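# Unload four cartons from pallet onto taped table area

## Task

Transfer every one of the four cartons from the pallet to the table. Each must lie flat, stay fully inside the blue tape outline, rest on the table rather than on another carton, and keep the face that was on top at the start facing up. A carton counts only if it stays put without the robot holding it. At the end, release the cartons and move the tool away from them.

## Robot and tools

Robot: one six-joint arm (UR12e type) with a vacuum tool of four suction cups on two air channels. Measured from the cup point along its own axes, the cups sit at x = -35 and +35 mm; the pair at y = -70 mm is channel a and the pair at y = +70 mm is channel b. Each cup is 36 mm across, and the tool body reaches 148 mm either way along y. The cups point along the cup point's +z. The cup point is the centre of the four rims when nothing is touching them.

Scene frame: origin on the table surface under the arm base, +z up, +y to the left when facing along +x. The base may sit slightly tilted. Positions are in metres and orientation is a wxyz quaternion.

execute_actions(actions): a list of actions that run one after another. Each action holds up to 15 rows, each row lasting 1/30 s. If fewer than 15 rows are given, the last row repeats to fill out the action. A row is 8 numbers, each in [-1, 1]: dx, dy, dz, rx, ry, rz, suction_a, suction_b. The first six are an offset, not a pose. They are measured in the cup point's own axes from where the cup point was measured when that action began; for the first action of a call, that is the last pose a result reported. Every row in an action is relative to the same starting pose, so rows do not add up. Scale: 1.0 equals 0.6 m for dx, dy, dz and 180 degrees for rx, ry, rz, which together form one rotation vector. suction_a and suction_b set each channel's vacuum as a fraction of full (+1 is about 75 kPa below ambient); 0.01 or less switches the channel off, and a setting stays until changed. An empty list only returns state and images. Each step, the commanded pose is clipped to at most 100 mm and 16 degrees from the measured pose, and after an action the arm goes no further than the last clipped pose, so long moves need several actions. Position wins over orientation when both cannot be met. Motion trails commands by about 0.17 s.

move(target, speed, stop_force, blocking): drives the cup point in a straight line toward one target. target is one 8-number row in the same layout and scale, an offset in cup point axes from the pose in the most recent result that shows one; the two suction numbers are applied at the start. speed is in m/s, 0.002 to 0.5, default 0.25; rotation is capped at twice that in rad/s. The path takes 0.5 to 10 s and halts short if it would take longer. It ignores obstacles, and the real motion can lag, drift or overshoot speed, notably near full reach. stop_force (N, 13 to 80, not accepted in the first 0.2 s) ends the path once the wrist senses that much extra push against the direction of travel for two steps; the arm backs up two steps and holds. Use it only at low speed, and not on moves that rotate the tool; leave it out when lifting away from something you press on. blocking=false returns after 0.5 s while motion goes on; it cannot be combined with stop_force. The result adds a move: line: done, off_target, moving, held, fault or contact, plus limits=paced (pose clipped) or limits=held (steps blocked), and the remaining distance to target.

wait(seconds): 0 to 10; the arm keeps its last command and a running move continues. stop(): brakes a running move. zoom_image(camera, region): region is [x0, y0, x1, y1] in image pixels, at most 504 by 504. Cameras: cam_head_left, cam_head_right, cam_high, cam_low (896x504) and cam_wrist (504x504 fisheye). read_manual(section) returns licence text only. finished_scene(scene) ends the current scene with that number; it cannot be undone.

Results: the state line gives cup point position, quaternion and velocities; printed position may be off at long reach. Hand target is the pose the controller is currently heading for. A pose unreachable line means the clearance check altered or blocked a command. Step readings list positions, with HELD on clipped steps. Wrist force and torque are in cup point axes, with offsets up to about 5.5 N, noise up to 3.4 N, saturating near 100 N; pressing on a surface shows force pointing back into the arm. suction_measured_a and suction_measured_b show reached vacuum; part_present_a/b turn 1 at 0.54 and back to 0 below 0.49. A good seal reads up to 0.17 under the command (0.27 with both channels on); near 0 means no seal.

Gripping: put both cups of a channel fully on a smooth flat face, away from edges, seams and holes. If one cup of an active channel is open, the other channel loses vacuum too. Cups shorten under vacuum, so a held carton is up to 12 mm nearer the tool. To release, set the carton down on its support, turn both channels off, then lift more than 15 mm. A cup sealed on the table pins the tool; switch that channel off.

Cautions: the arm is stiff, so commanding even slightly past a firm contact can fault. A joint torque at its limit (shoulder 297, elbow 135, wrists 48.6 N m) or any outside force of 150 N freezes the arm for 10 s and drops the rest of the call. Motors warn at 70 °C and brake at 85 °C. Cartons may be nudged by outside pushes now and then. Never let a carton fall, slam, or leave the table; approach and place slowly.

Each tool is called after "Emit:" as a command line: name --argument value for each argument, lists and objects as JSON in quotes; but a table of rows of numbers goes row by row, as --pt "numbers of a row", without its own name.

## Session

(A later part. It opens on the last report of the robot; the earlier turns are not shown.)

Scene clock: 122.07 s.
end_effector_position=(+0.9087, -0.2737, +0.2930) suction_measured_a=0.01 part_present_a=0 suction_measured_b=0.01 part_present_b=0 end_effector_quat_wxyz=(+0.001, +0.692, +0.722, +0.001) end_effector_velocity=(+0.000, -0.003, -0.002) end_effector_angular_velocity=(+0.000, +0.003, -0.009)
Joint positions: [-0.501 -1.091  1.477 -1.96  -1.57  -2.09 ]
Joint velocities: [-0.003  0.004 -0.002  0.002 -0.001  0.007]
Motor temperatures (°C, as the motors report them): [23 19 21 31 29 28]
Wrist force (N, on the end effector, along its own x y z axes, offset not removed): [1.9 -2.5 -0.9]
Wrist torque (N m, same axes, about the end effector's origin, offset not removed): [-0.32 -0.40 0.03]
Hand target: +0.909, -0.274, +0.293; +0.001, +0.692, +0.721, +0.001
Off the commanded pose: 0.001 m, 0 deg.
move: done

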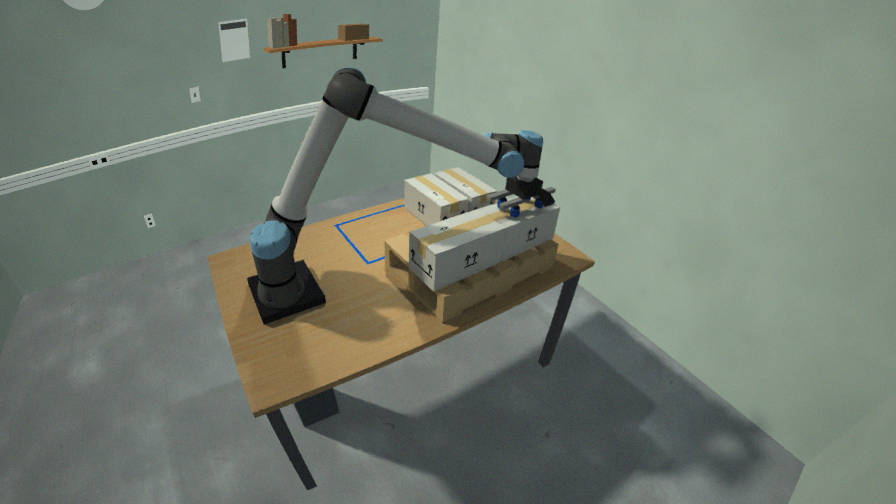

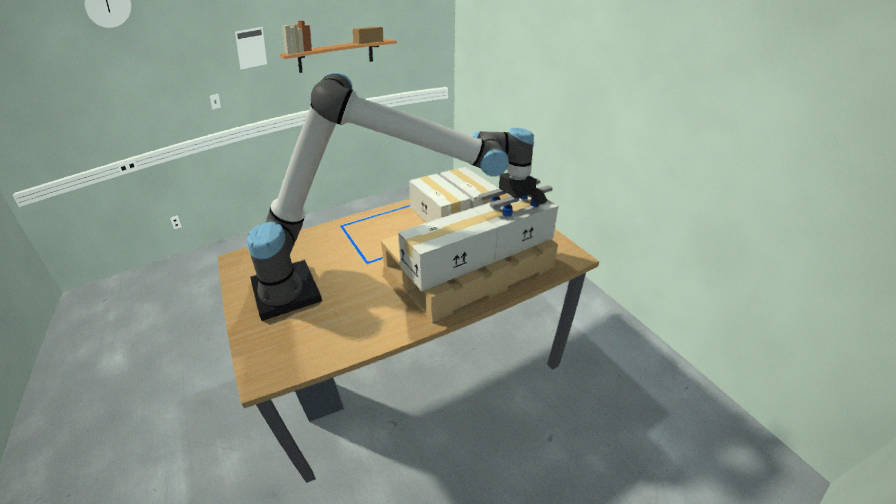

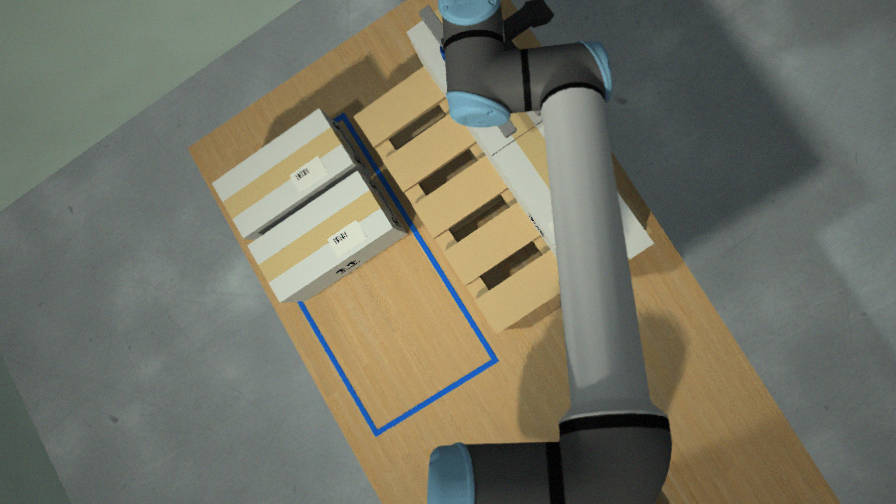

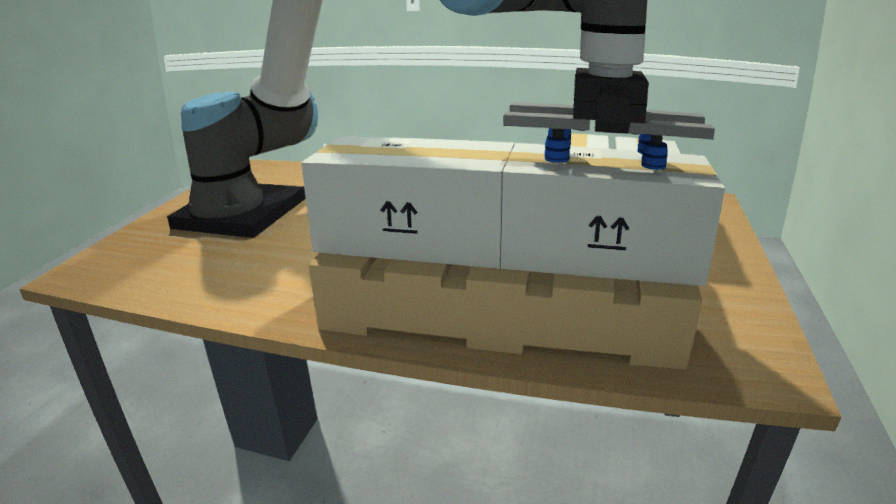

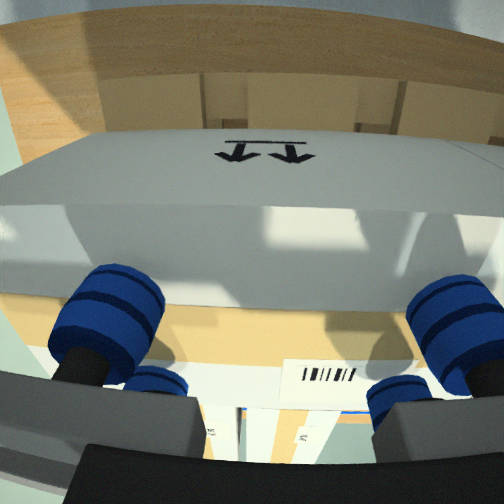

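Emit:
move --target '[0.013,0,0.0,0,0,0,0,0]' --speed 0.1

Emit:
move --target '[0,0,0.025,0,0,0,0,0]' --speed 0.05

Emit:
execute_actions --actions '[[[0,0,0.002,0,0,0,1,1]],[[0,0,0.002,0,0,0,1,1]]]'

Emit:
move --target '[0,0.008,-0.088,0,0,0,1,1]' --speed 0.15

Scene clock: 130.70 s.
end_effector_position=(+0.9084, -0.2663, +0.2930) suction_measured_a=0.01 part_present_a=0 suction_measured_b=0.01 part_present_b=0 end_effector_quat_wxyz=(+0.001, +0.692, +0.722, +0.001) end_effector_velocity=(+0.000, +0.003, +0.000) end_effector_angular_velocity=(-0.000, -0.000, +0.001)
Joint positions: [-0.494 -1.094  1.483 -1.962 -1.57  -2.083]
Joint velocities: [ 0.003 -0.001  0.002 -0.001 -0.     0.002]
Motor temperatures (°C, as the motors report them): [23 19 21 31 29 28]
Wrist force (N, on the end effector, along its own x y z axes, offset not removed): [1.0 -2.1 -2.7]
Wrist torque (N m, same axes, about the end effector's origin, offset not removed): [-0.31 -0.22 0.04]
Hand target: +0.908, -0.266, +0.293; +0.001, +0.692, +0.722, +0.001
Off the commanded pose: 0.000 m, 0 deg.
move: done

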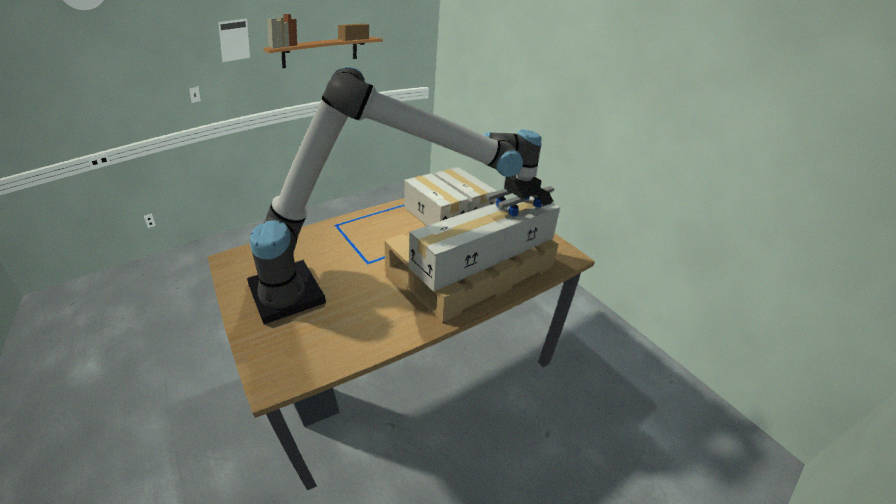

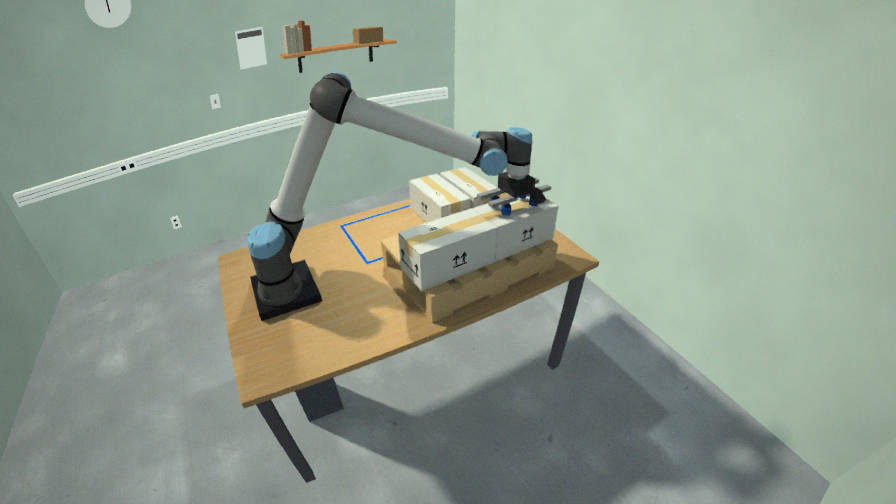

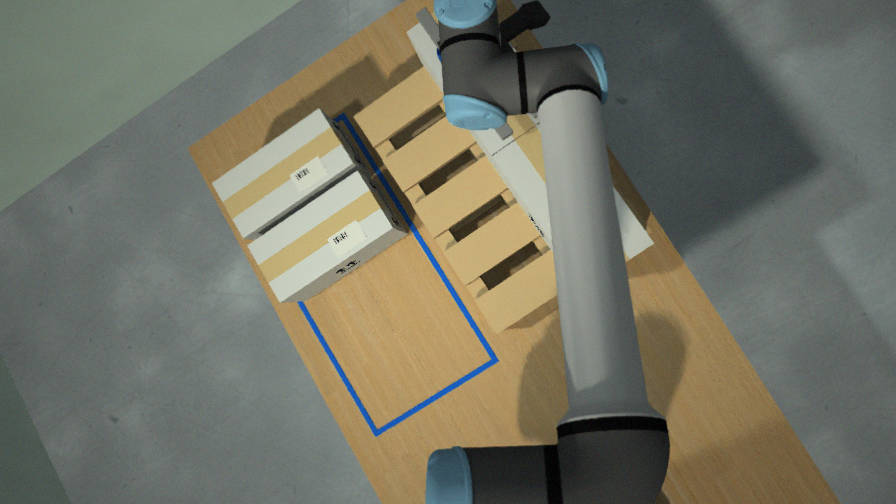

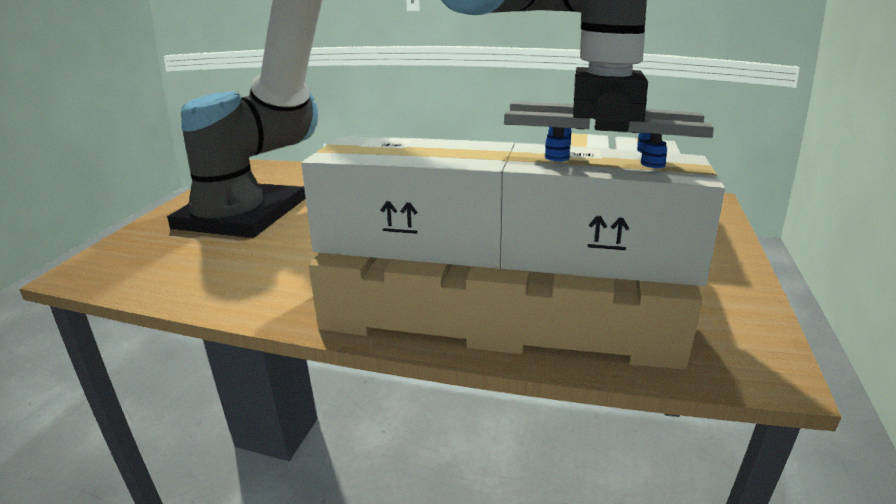

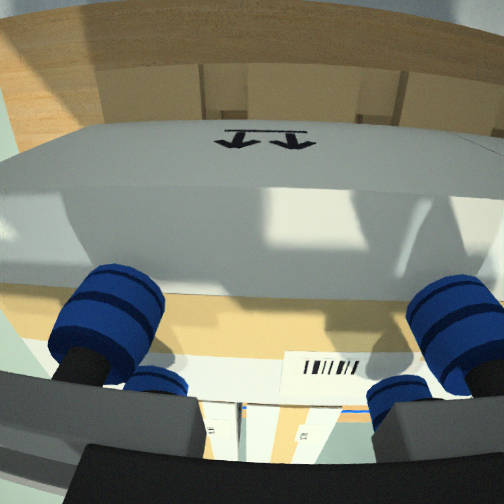

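Scene clock: 131.53 s.
end_effector_position=(+0.9084, -0.2662, +0.2784) suction_measured_a=0.01 part_present_a=0 suction_measured_b=0.01 part_present_b=0 end_effector_quat_wxyz=(+0.001, +0.692, +0.722, +0.001) end_effector_velocity=(+0.000, +0.001, -0.003) end_effector_angular_velocity=(-0.000, +0.001, +0.001)
Joint positions: [-0.493 -1.085  1.496 -1.984 -1.57  -2.083]
Joint velocities: [ 0.001  0.003  0.002 -0.004 -0.001 -0.   ]
Motor temperatures (°C, as the motors report them): [23 19 21 31 29 28]
Wrist force (N, on the end effector, along its own x y z axes, offset not removed): [1.5 -4.4 -11.8]
Wrist torque (N m, same axes, about the end effector's origin, offset not removed): [-0.62 -0.23 0.12]
Hand target: +0.908, -0.266, +0.278; +0.001, +0.692, +0.722, +0.001
Off the commanded pose: 0.000 m, 0 deg.
move: done

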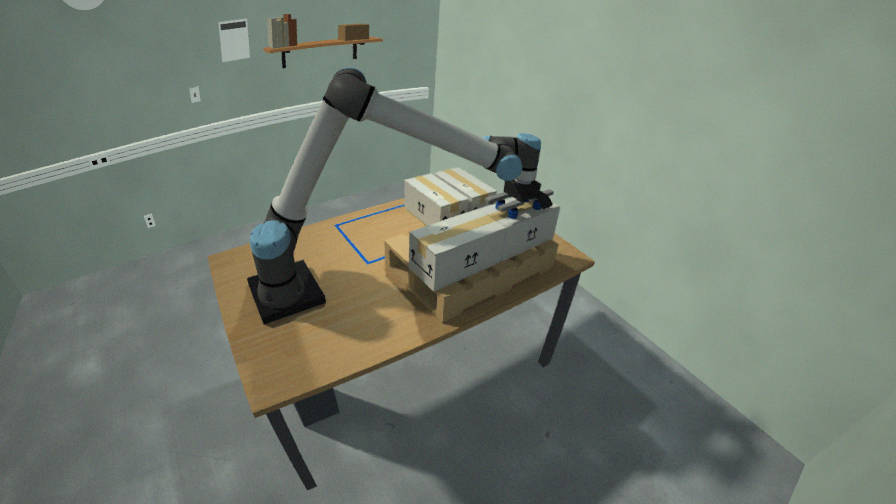

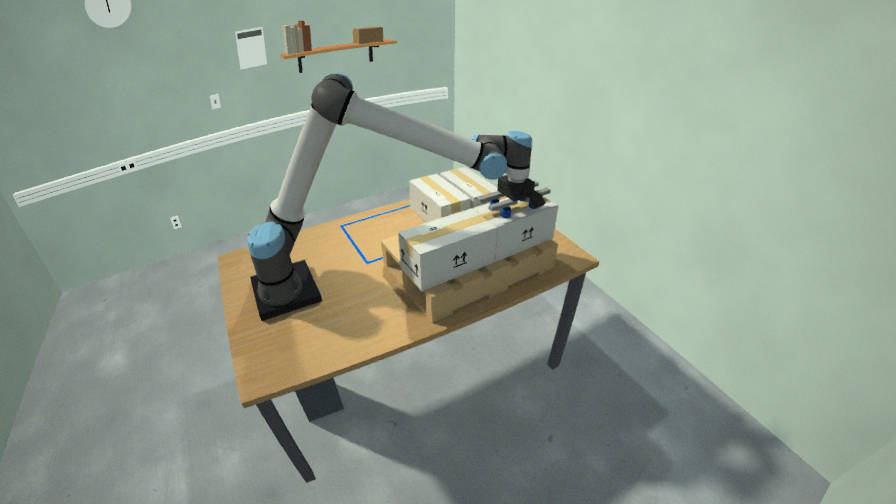

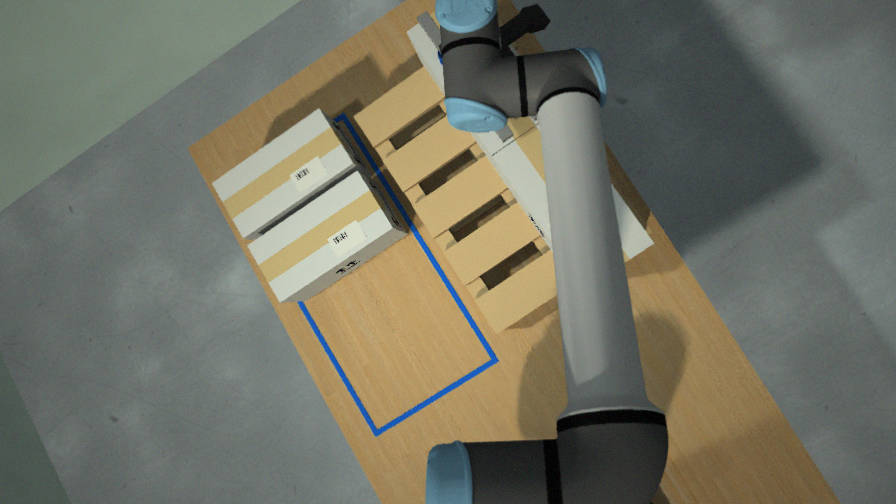

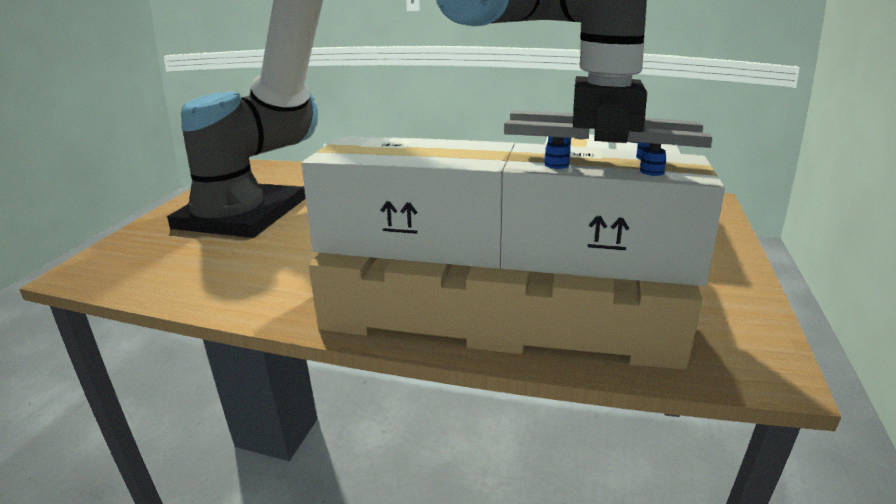

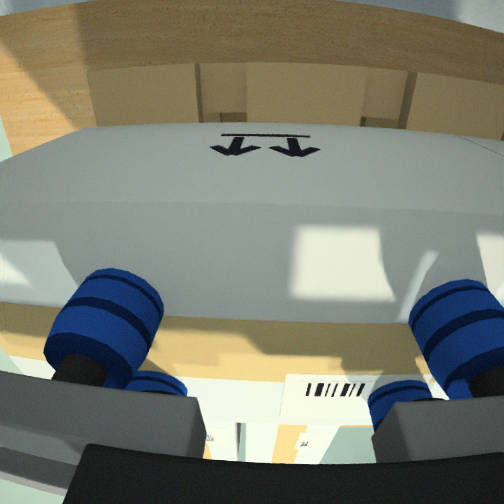

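Scene clock: 132.53 s.
end_effector_position=(+0.9084, -0.2662, +0.2759) suction_measured_a=0.71 part_present_a=1 suction_measured_b=0.71 part_present_b=1 end_effector_quat_wxyz=(+0.001, +0.692, +0.722, +0.001) end_effector_velocity=(-0.000, -0.001, -0.001) end_effector_angular_velocity=(+0.000, +0.001, -0.001)
Joint positions: [-0.493 -1.083  1.498 -1.988 -1.57  -2.083]
Joint velocities: [-0.001  0.001  0.001 -0.    -0.     0.   ]
Motor temperatures (°C, as the motors report them): [23 19 21 31 29 28]
Wrist force (N, on the end effector, along its own x y z axes, offset not removed): [-1.2 -1.4 20.2]
Wrist torque (N m, same axes, about the end effector's origin, offset not removed): [-0.46 0.14 0.05]
Hand target: +0.908, -0.266, +0.276; +0.001, +0.692, +0.722, +0.001
Off the commanded pose: 0.000 m, 0 deg.
Step readings (end_effector_position; steps 1 to 15: 1st action; 16 to 30: 2nd action):
0: (+0.9084, -0.2662, +0.2784)
1: (+0.9084, -0.2662, +0.2783)
2: (+0.9084, -0.2662, +0.2781)
4: (+0.9083, -0.2662, +0.2775)
8: (+0.9083, -0.2661, +0.2770)
15: (+0.9084, -0.2662, +0.2771)
16: (+0.9084, -0.2662, +0.2771)
17: (+0.9085, -0.2662, +0.2770)
19: (+0.9084, -0.2662, +0.2766)
23: (+0.9084, -0.2662, +0.2761)
30: end_effector_position above

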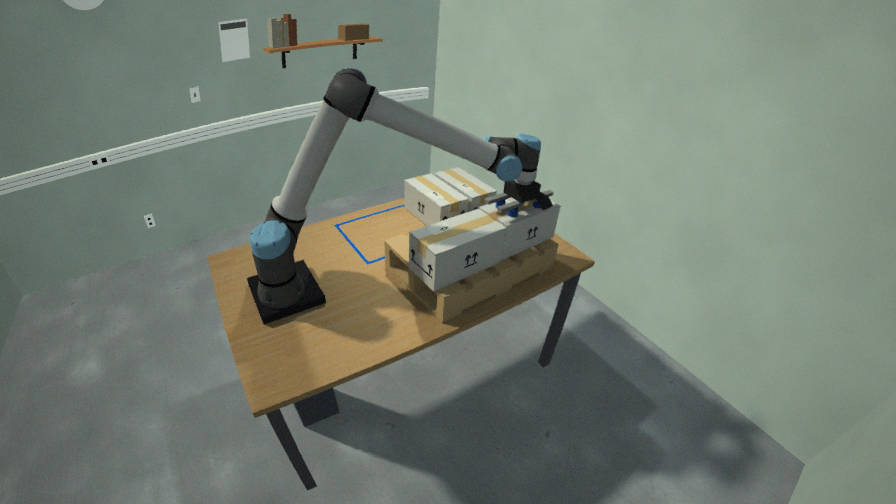

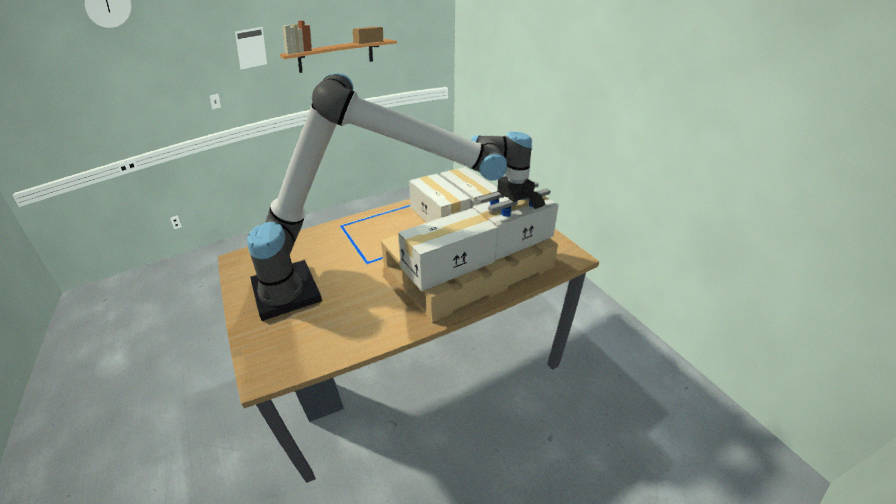

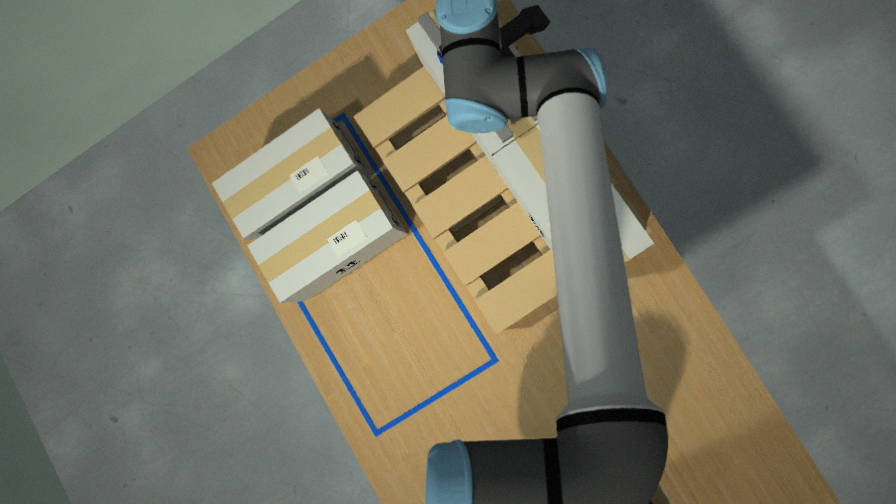

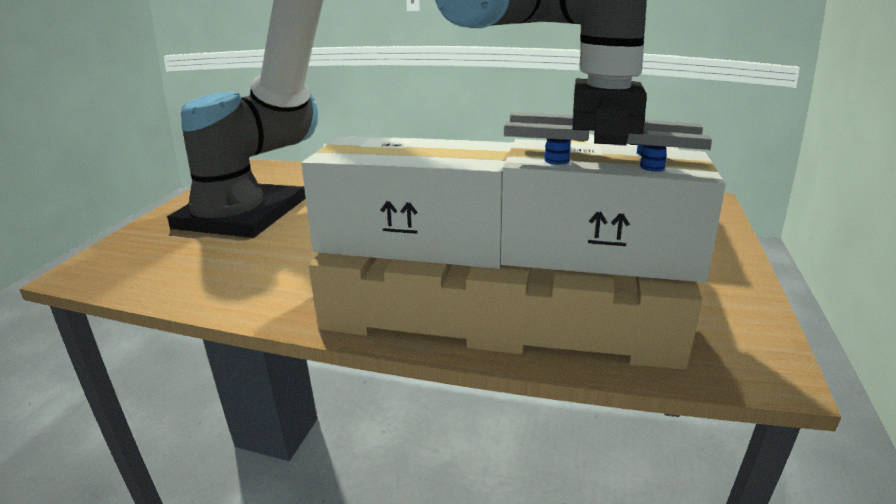

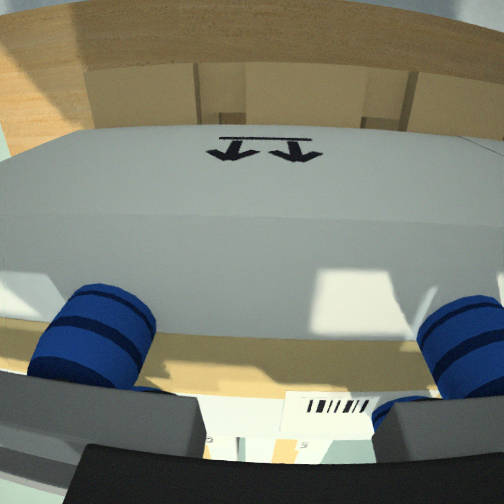

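Scene clock: 133.50 s.
end_effector_position=(+0.9131, -0.2660, +0.3283) suction_measured_a=0.76 part_present_a=1 suction_measured_b=0.76 part_present_b=1 end_effector_quat_wxyz=(+0.001, +0.692, +0.722, +0.001) end_effector_velocity=(+0.000, +0.001, +0.005) end_effector_angular_velocity=(-0.000, -0.001, +0.001)
Joint positions: [-0.491 -1.108  1.437 -1.902 -1.57  -2.08 ]
Joint velocities: [ 0.001 -0.003 -0.004  0.005  0.     0.   ]
Motor temperatures (°C, as the motors report them): [23 19 21 31 29 28]
Wrist force (N, on the end effector, along its own x y z axes, offset not removed): [-0.2 -2.3 21.8]
Wrist torque (N m, same axes, about the end effector's origin, offset not removed): [-0.42 -0.08 0.14]
Hand target: +0.913, -0.266, +0.329; +0.001, +0.692, +0.722, +0.001
Off the commanded pose: 0.000 m, 0 deg.
move: done

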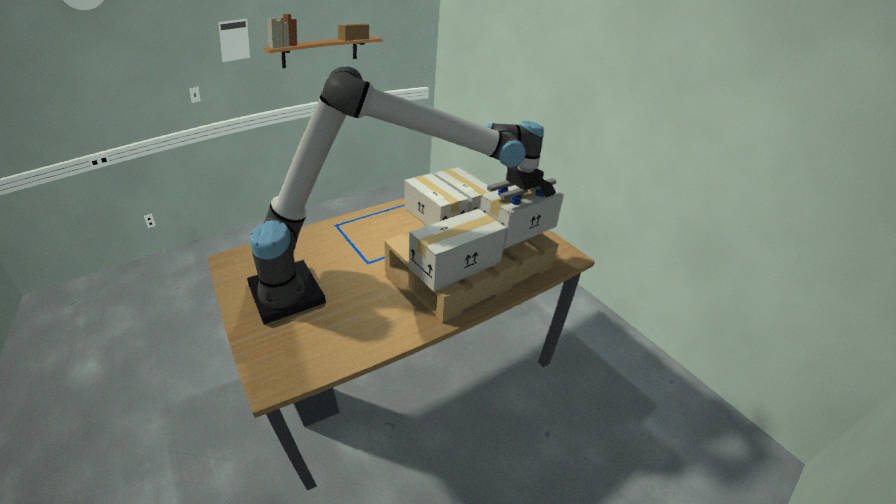

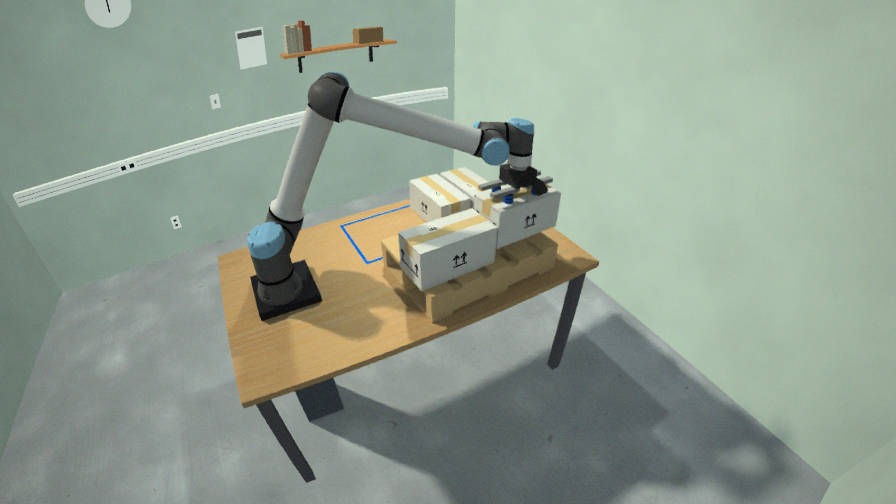

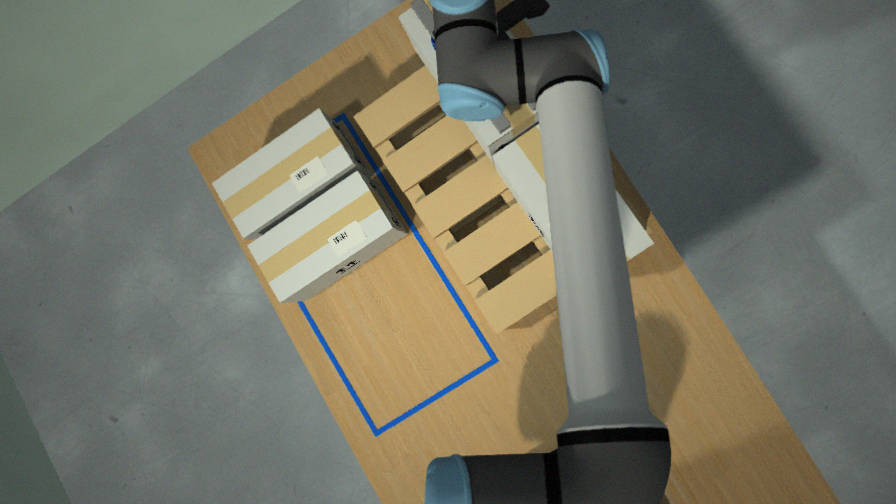

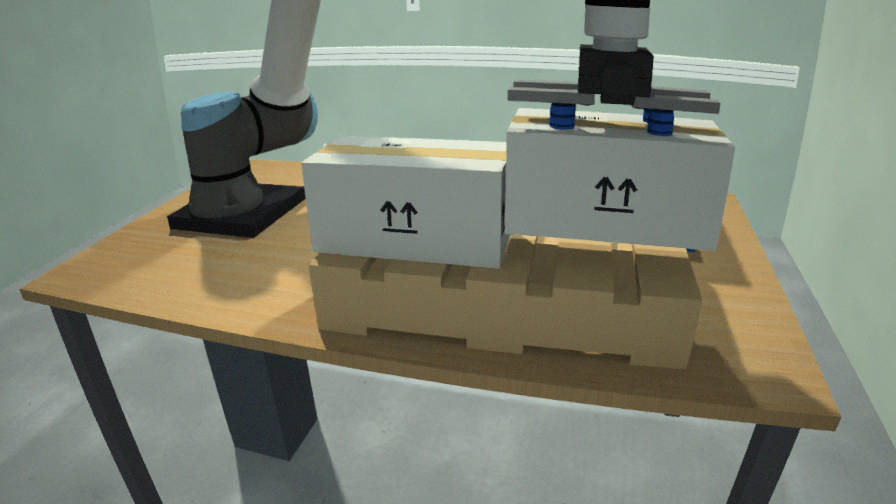

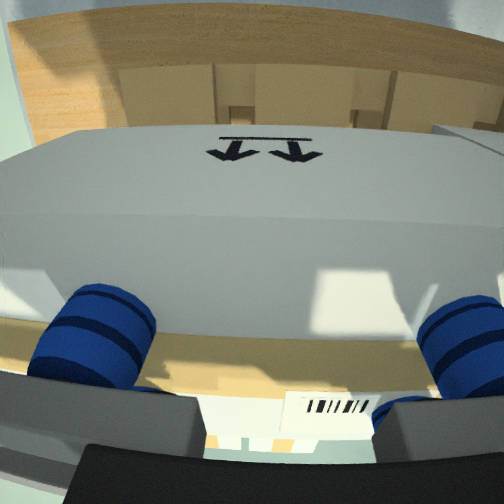

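Emit:
move --target '[0.35,0,0,0,0,0,1,1]' --speed 0.45

Emit:
move --target '[0.452,-0.375,0,0,0,-0.494,1,1]' --speed 0.5

Scene clock: 141.37 s.
end_effector_position=(+0.9042, -0.0567, +0.3284) suction_measured_a=0.76 part_present_a=1 suction_measured_b=0.76 part_present_b=1 end_effector_quat_wxyz=(+0.001, +0.692, +0.722, +0.001) end_effector_velocity=(-0.000, +0.003, +0.001) end_effector_angular_velocity=(+0.000, -0.001, -0.000)
Joint positions: [-0.279 -1.178  1.541 -1.936 -1.57  -1.869]
Joint velocities: [ 0.003 -0.002  0.001 -0.     0.001  0.003]
Motor temperatures (°C, as the motors report them): [23 19 21 31 29 28]
Wrist force (N, on the end effector, along its own x y z axes, offset not removed): [-4.0 -3.2 21.6]
Wrist torque (N m, same axes, about the end effector's origin, offset not removed): [-0.65 0.63 0.17]
Hand target: +0.904, -0.056, +0.328; +0.001, +0.692, +0.722, +0.001
Off the commanded pose: 0.000 m, 0 deg.
move: done

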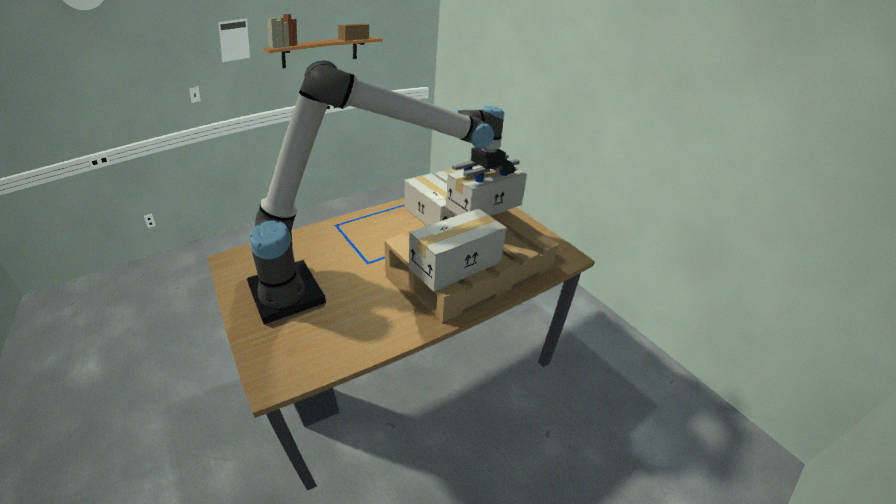

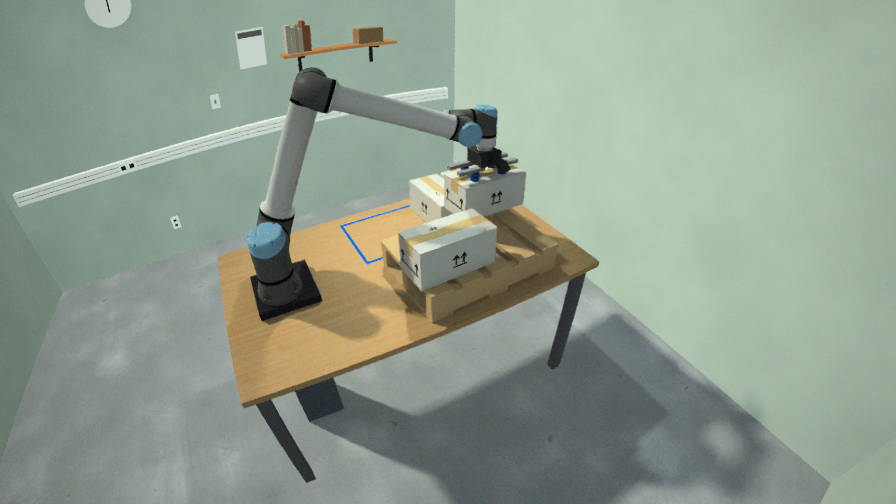

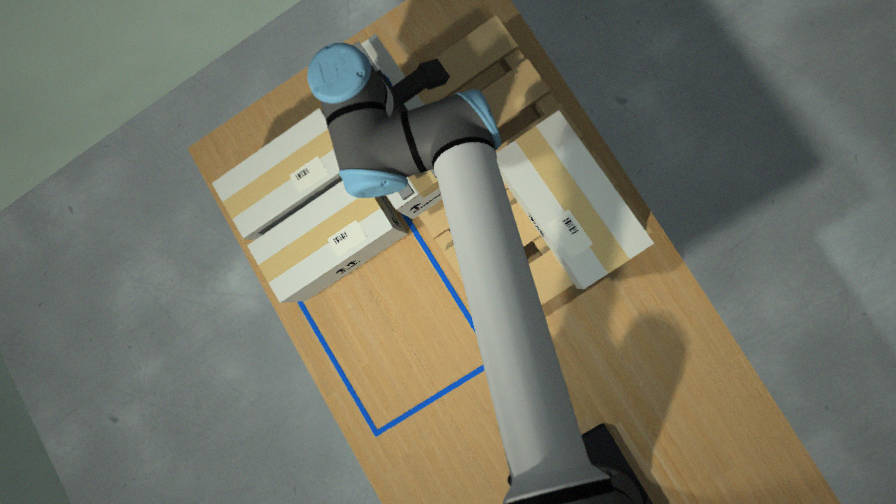

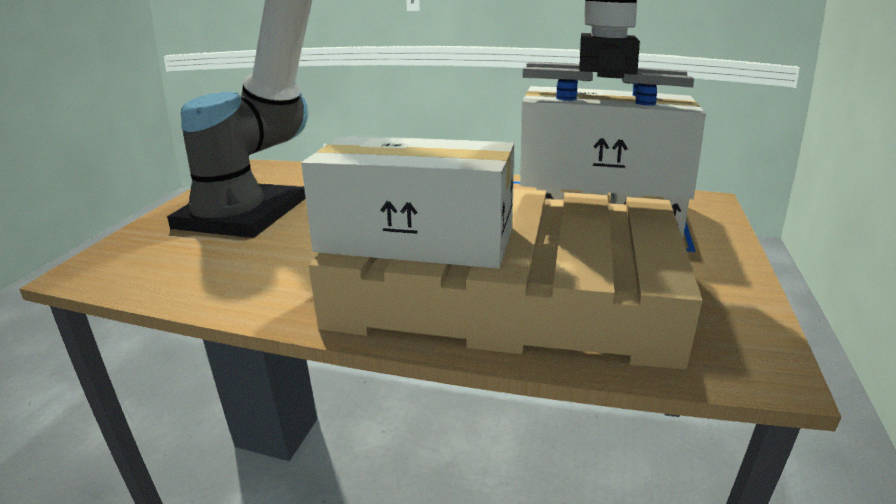

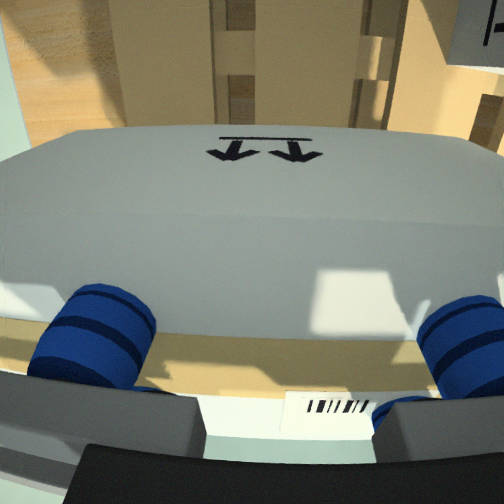

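Scene clock: 143.67 s.
end_effector_position=(+0.6681, +0.2045, +0.3280) suction_measured_a=0.76 part_present_a=1 suction_measured_b=0.76 part_present_b=1 end_effector_quat_wxyz=(+0.001, -0.011, +1.000, +0.000) end_effector_velocity=(-0.001, +0.001, +0.001) end_effector_angular_velocity=(+0.001, -0.002, +0.010)
Joint positions: [ 0.022 -1.503  1.953 -2.023 -1.571 -3.118]
Joint velocities: [ 0.001 -0.003  0.001 -0.     0.001 -0.008]
Motor temperatures (°C, as the motors report them): [23 19 21 31 29 28]
Wrist force (N, on the end effector, along its own x y z axes, offset not removed): [0.3 -1.7 21.5]
Wrist torque (N m, same axes, about the end effector's origin, offset not removed): [-0.51 -0.10 0.14]
Hand target: +0.668, +0.205, +0.328; +0.001, -0.012, +1.000, +0.000
Off the commanded pose: 0.000 m, 0 deg.
move: done

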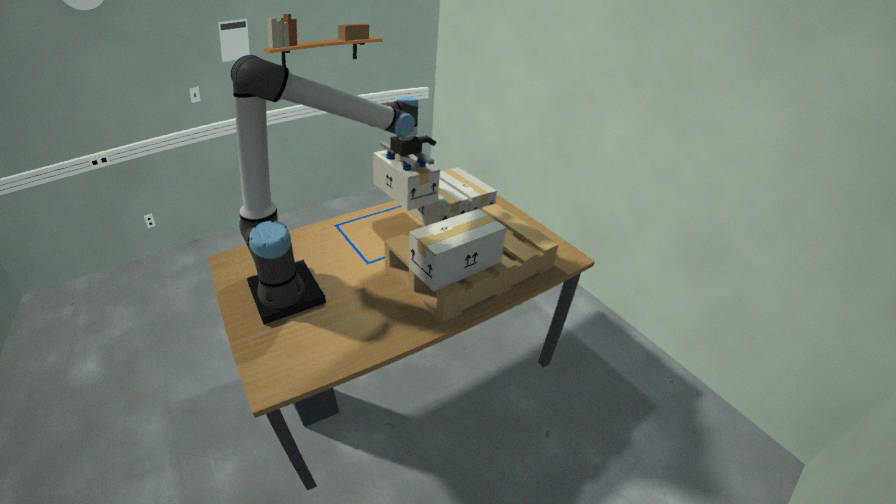

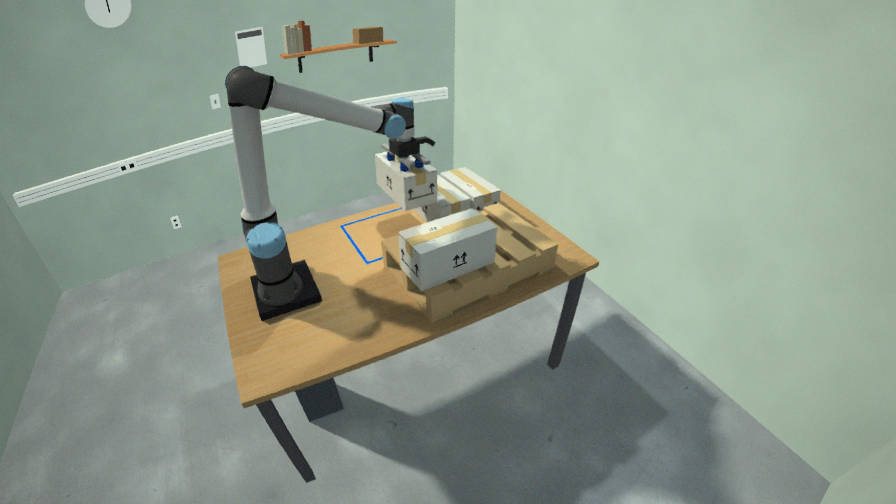

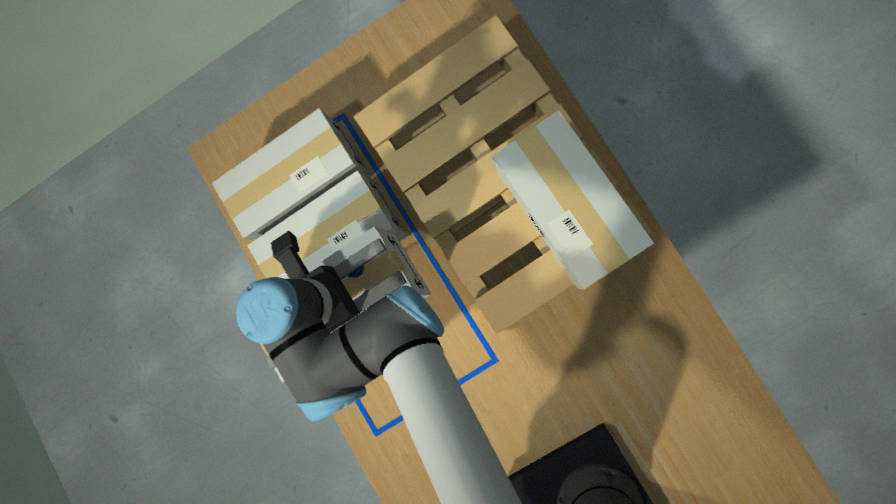

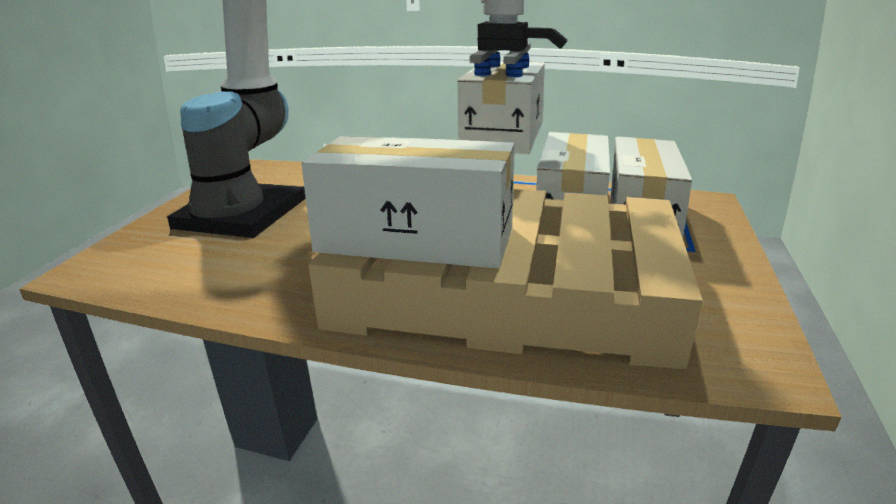

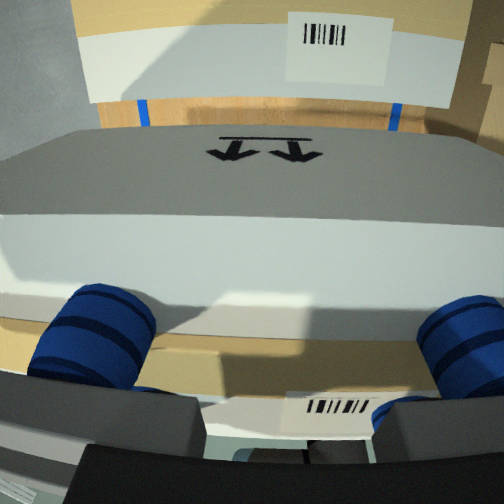

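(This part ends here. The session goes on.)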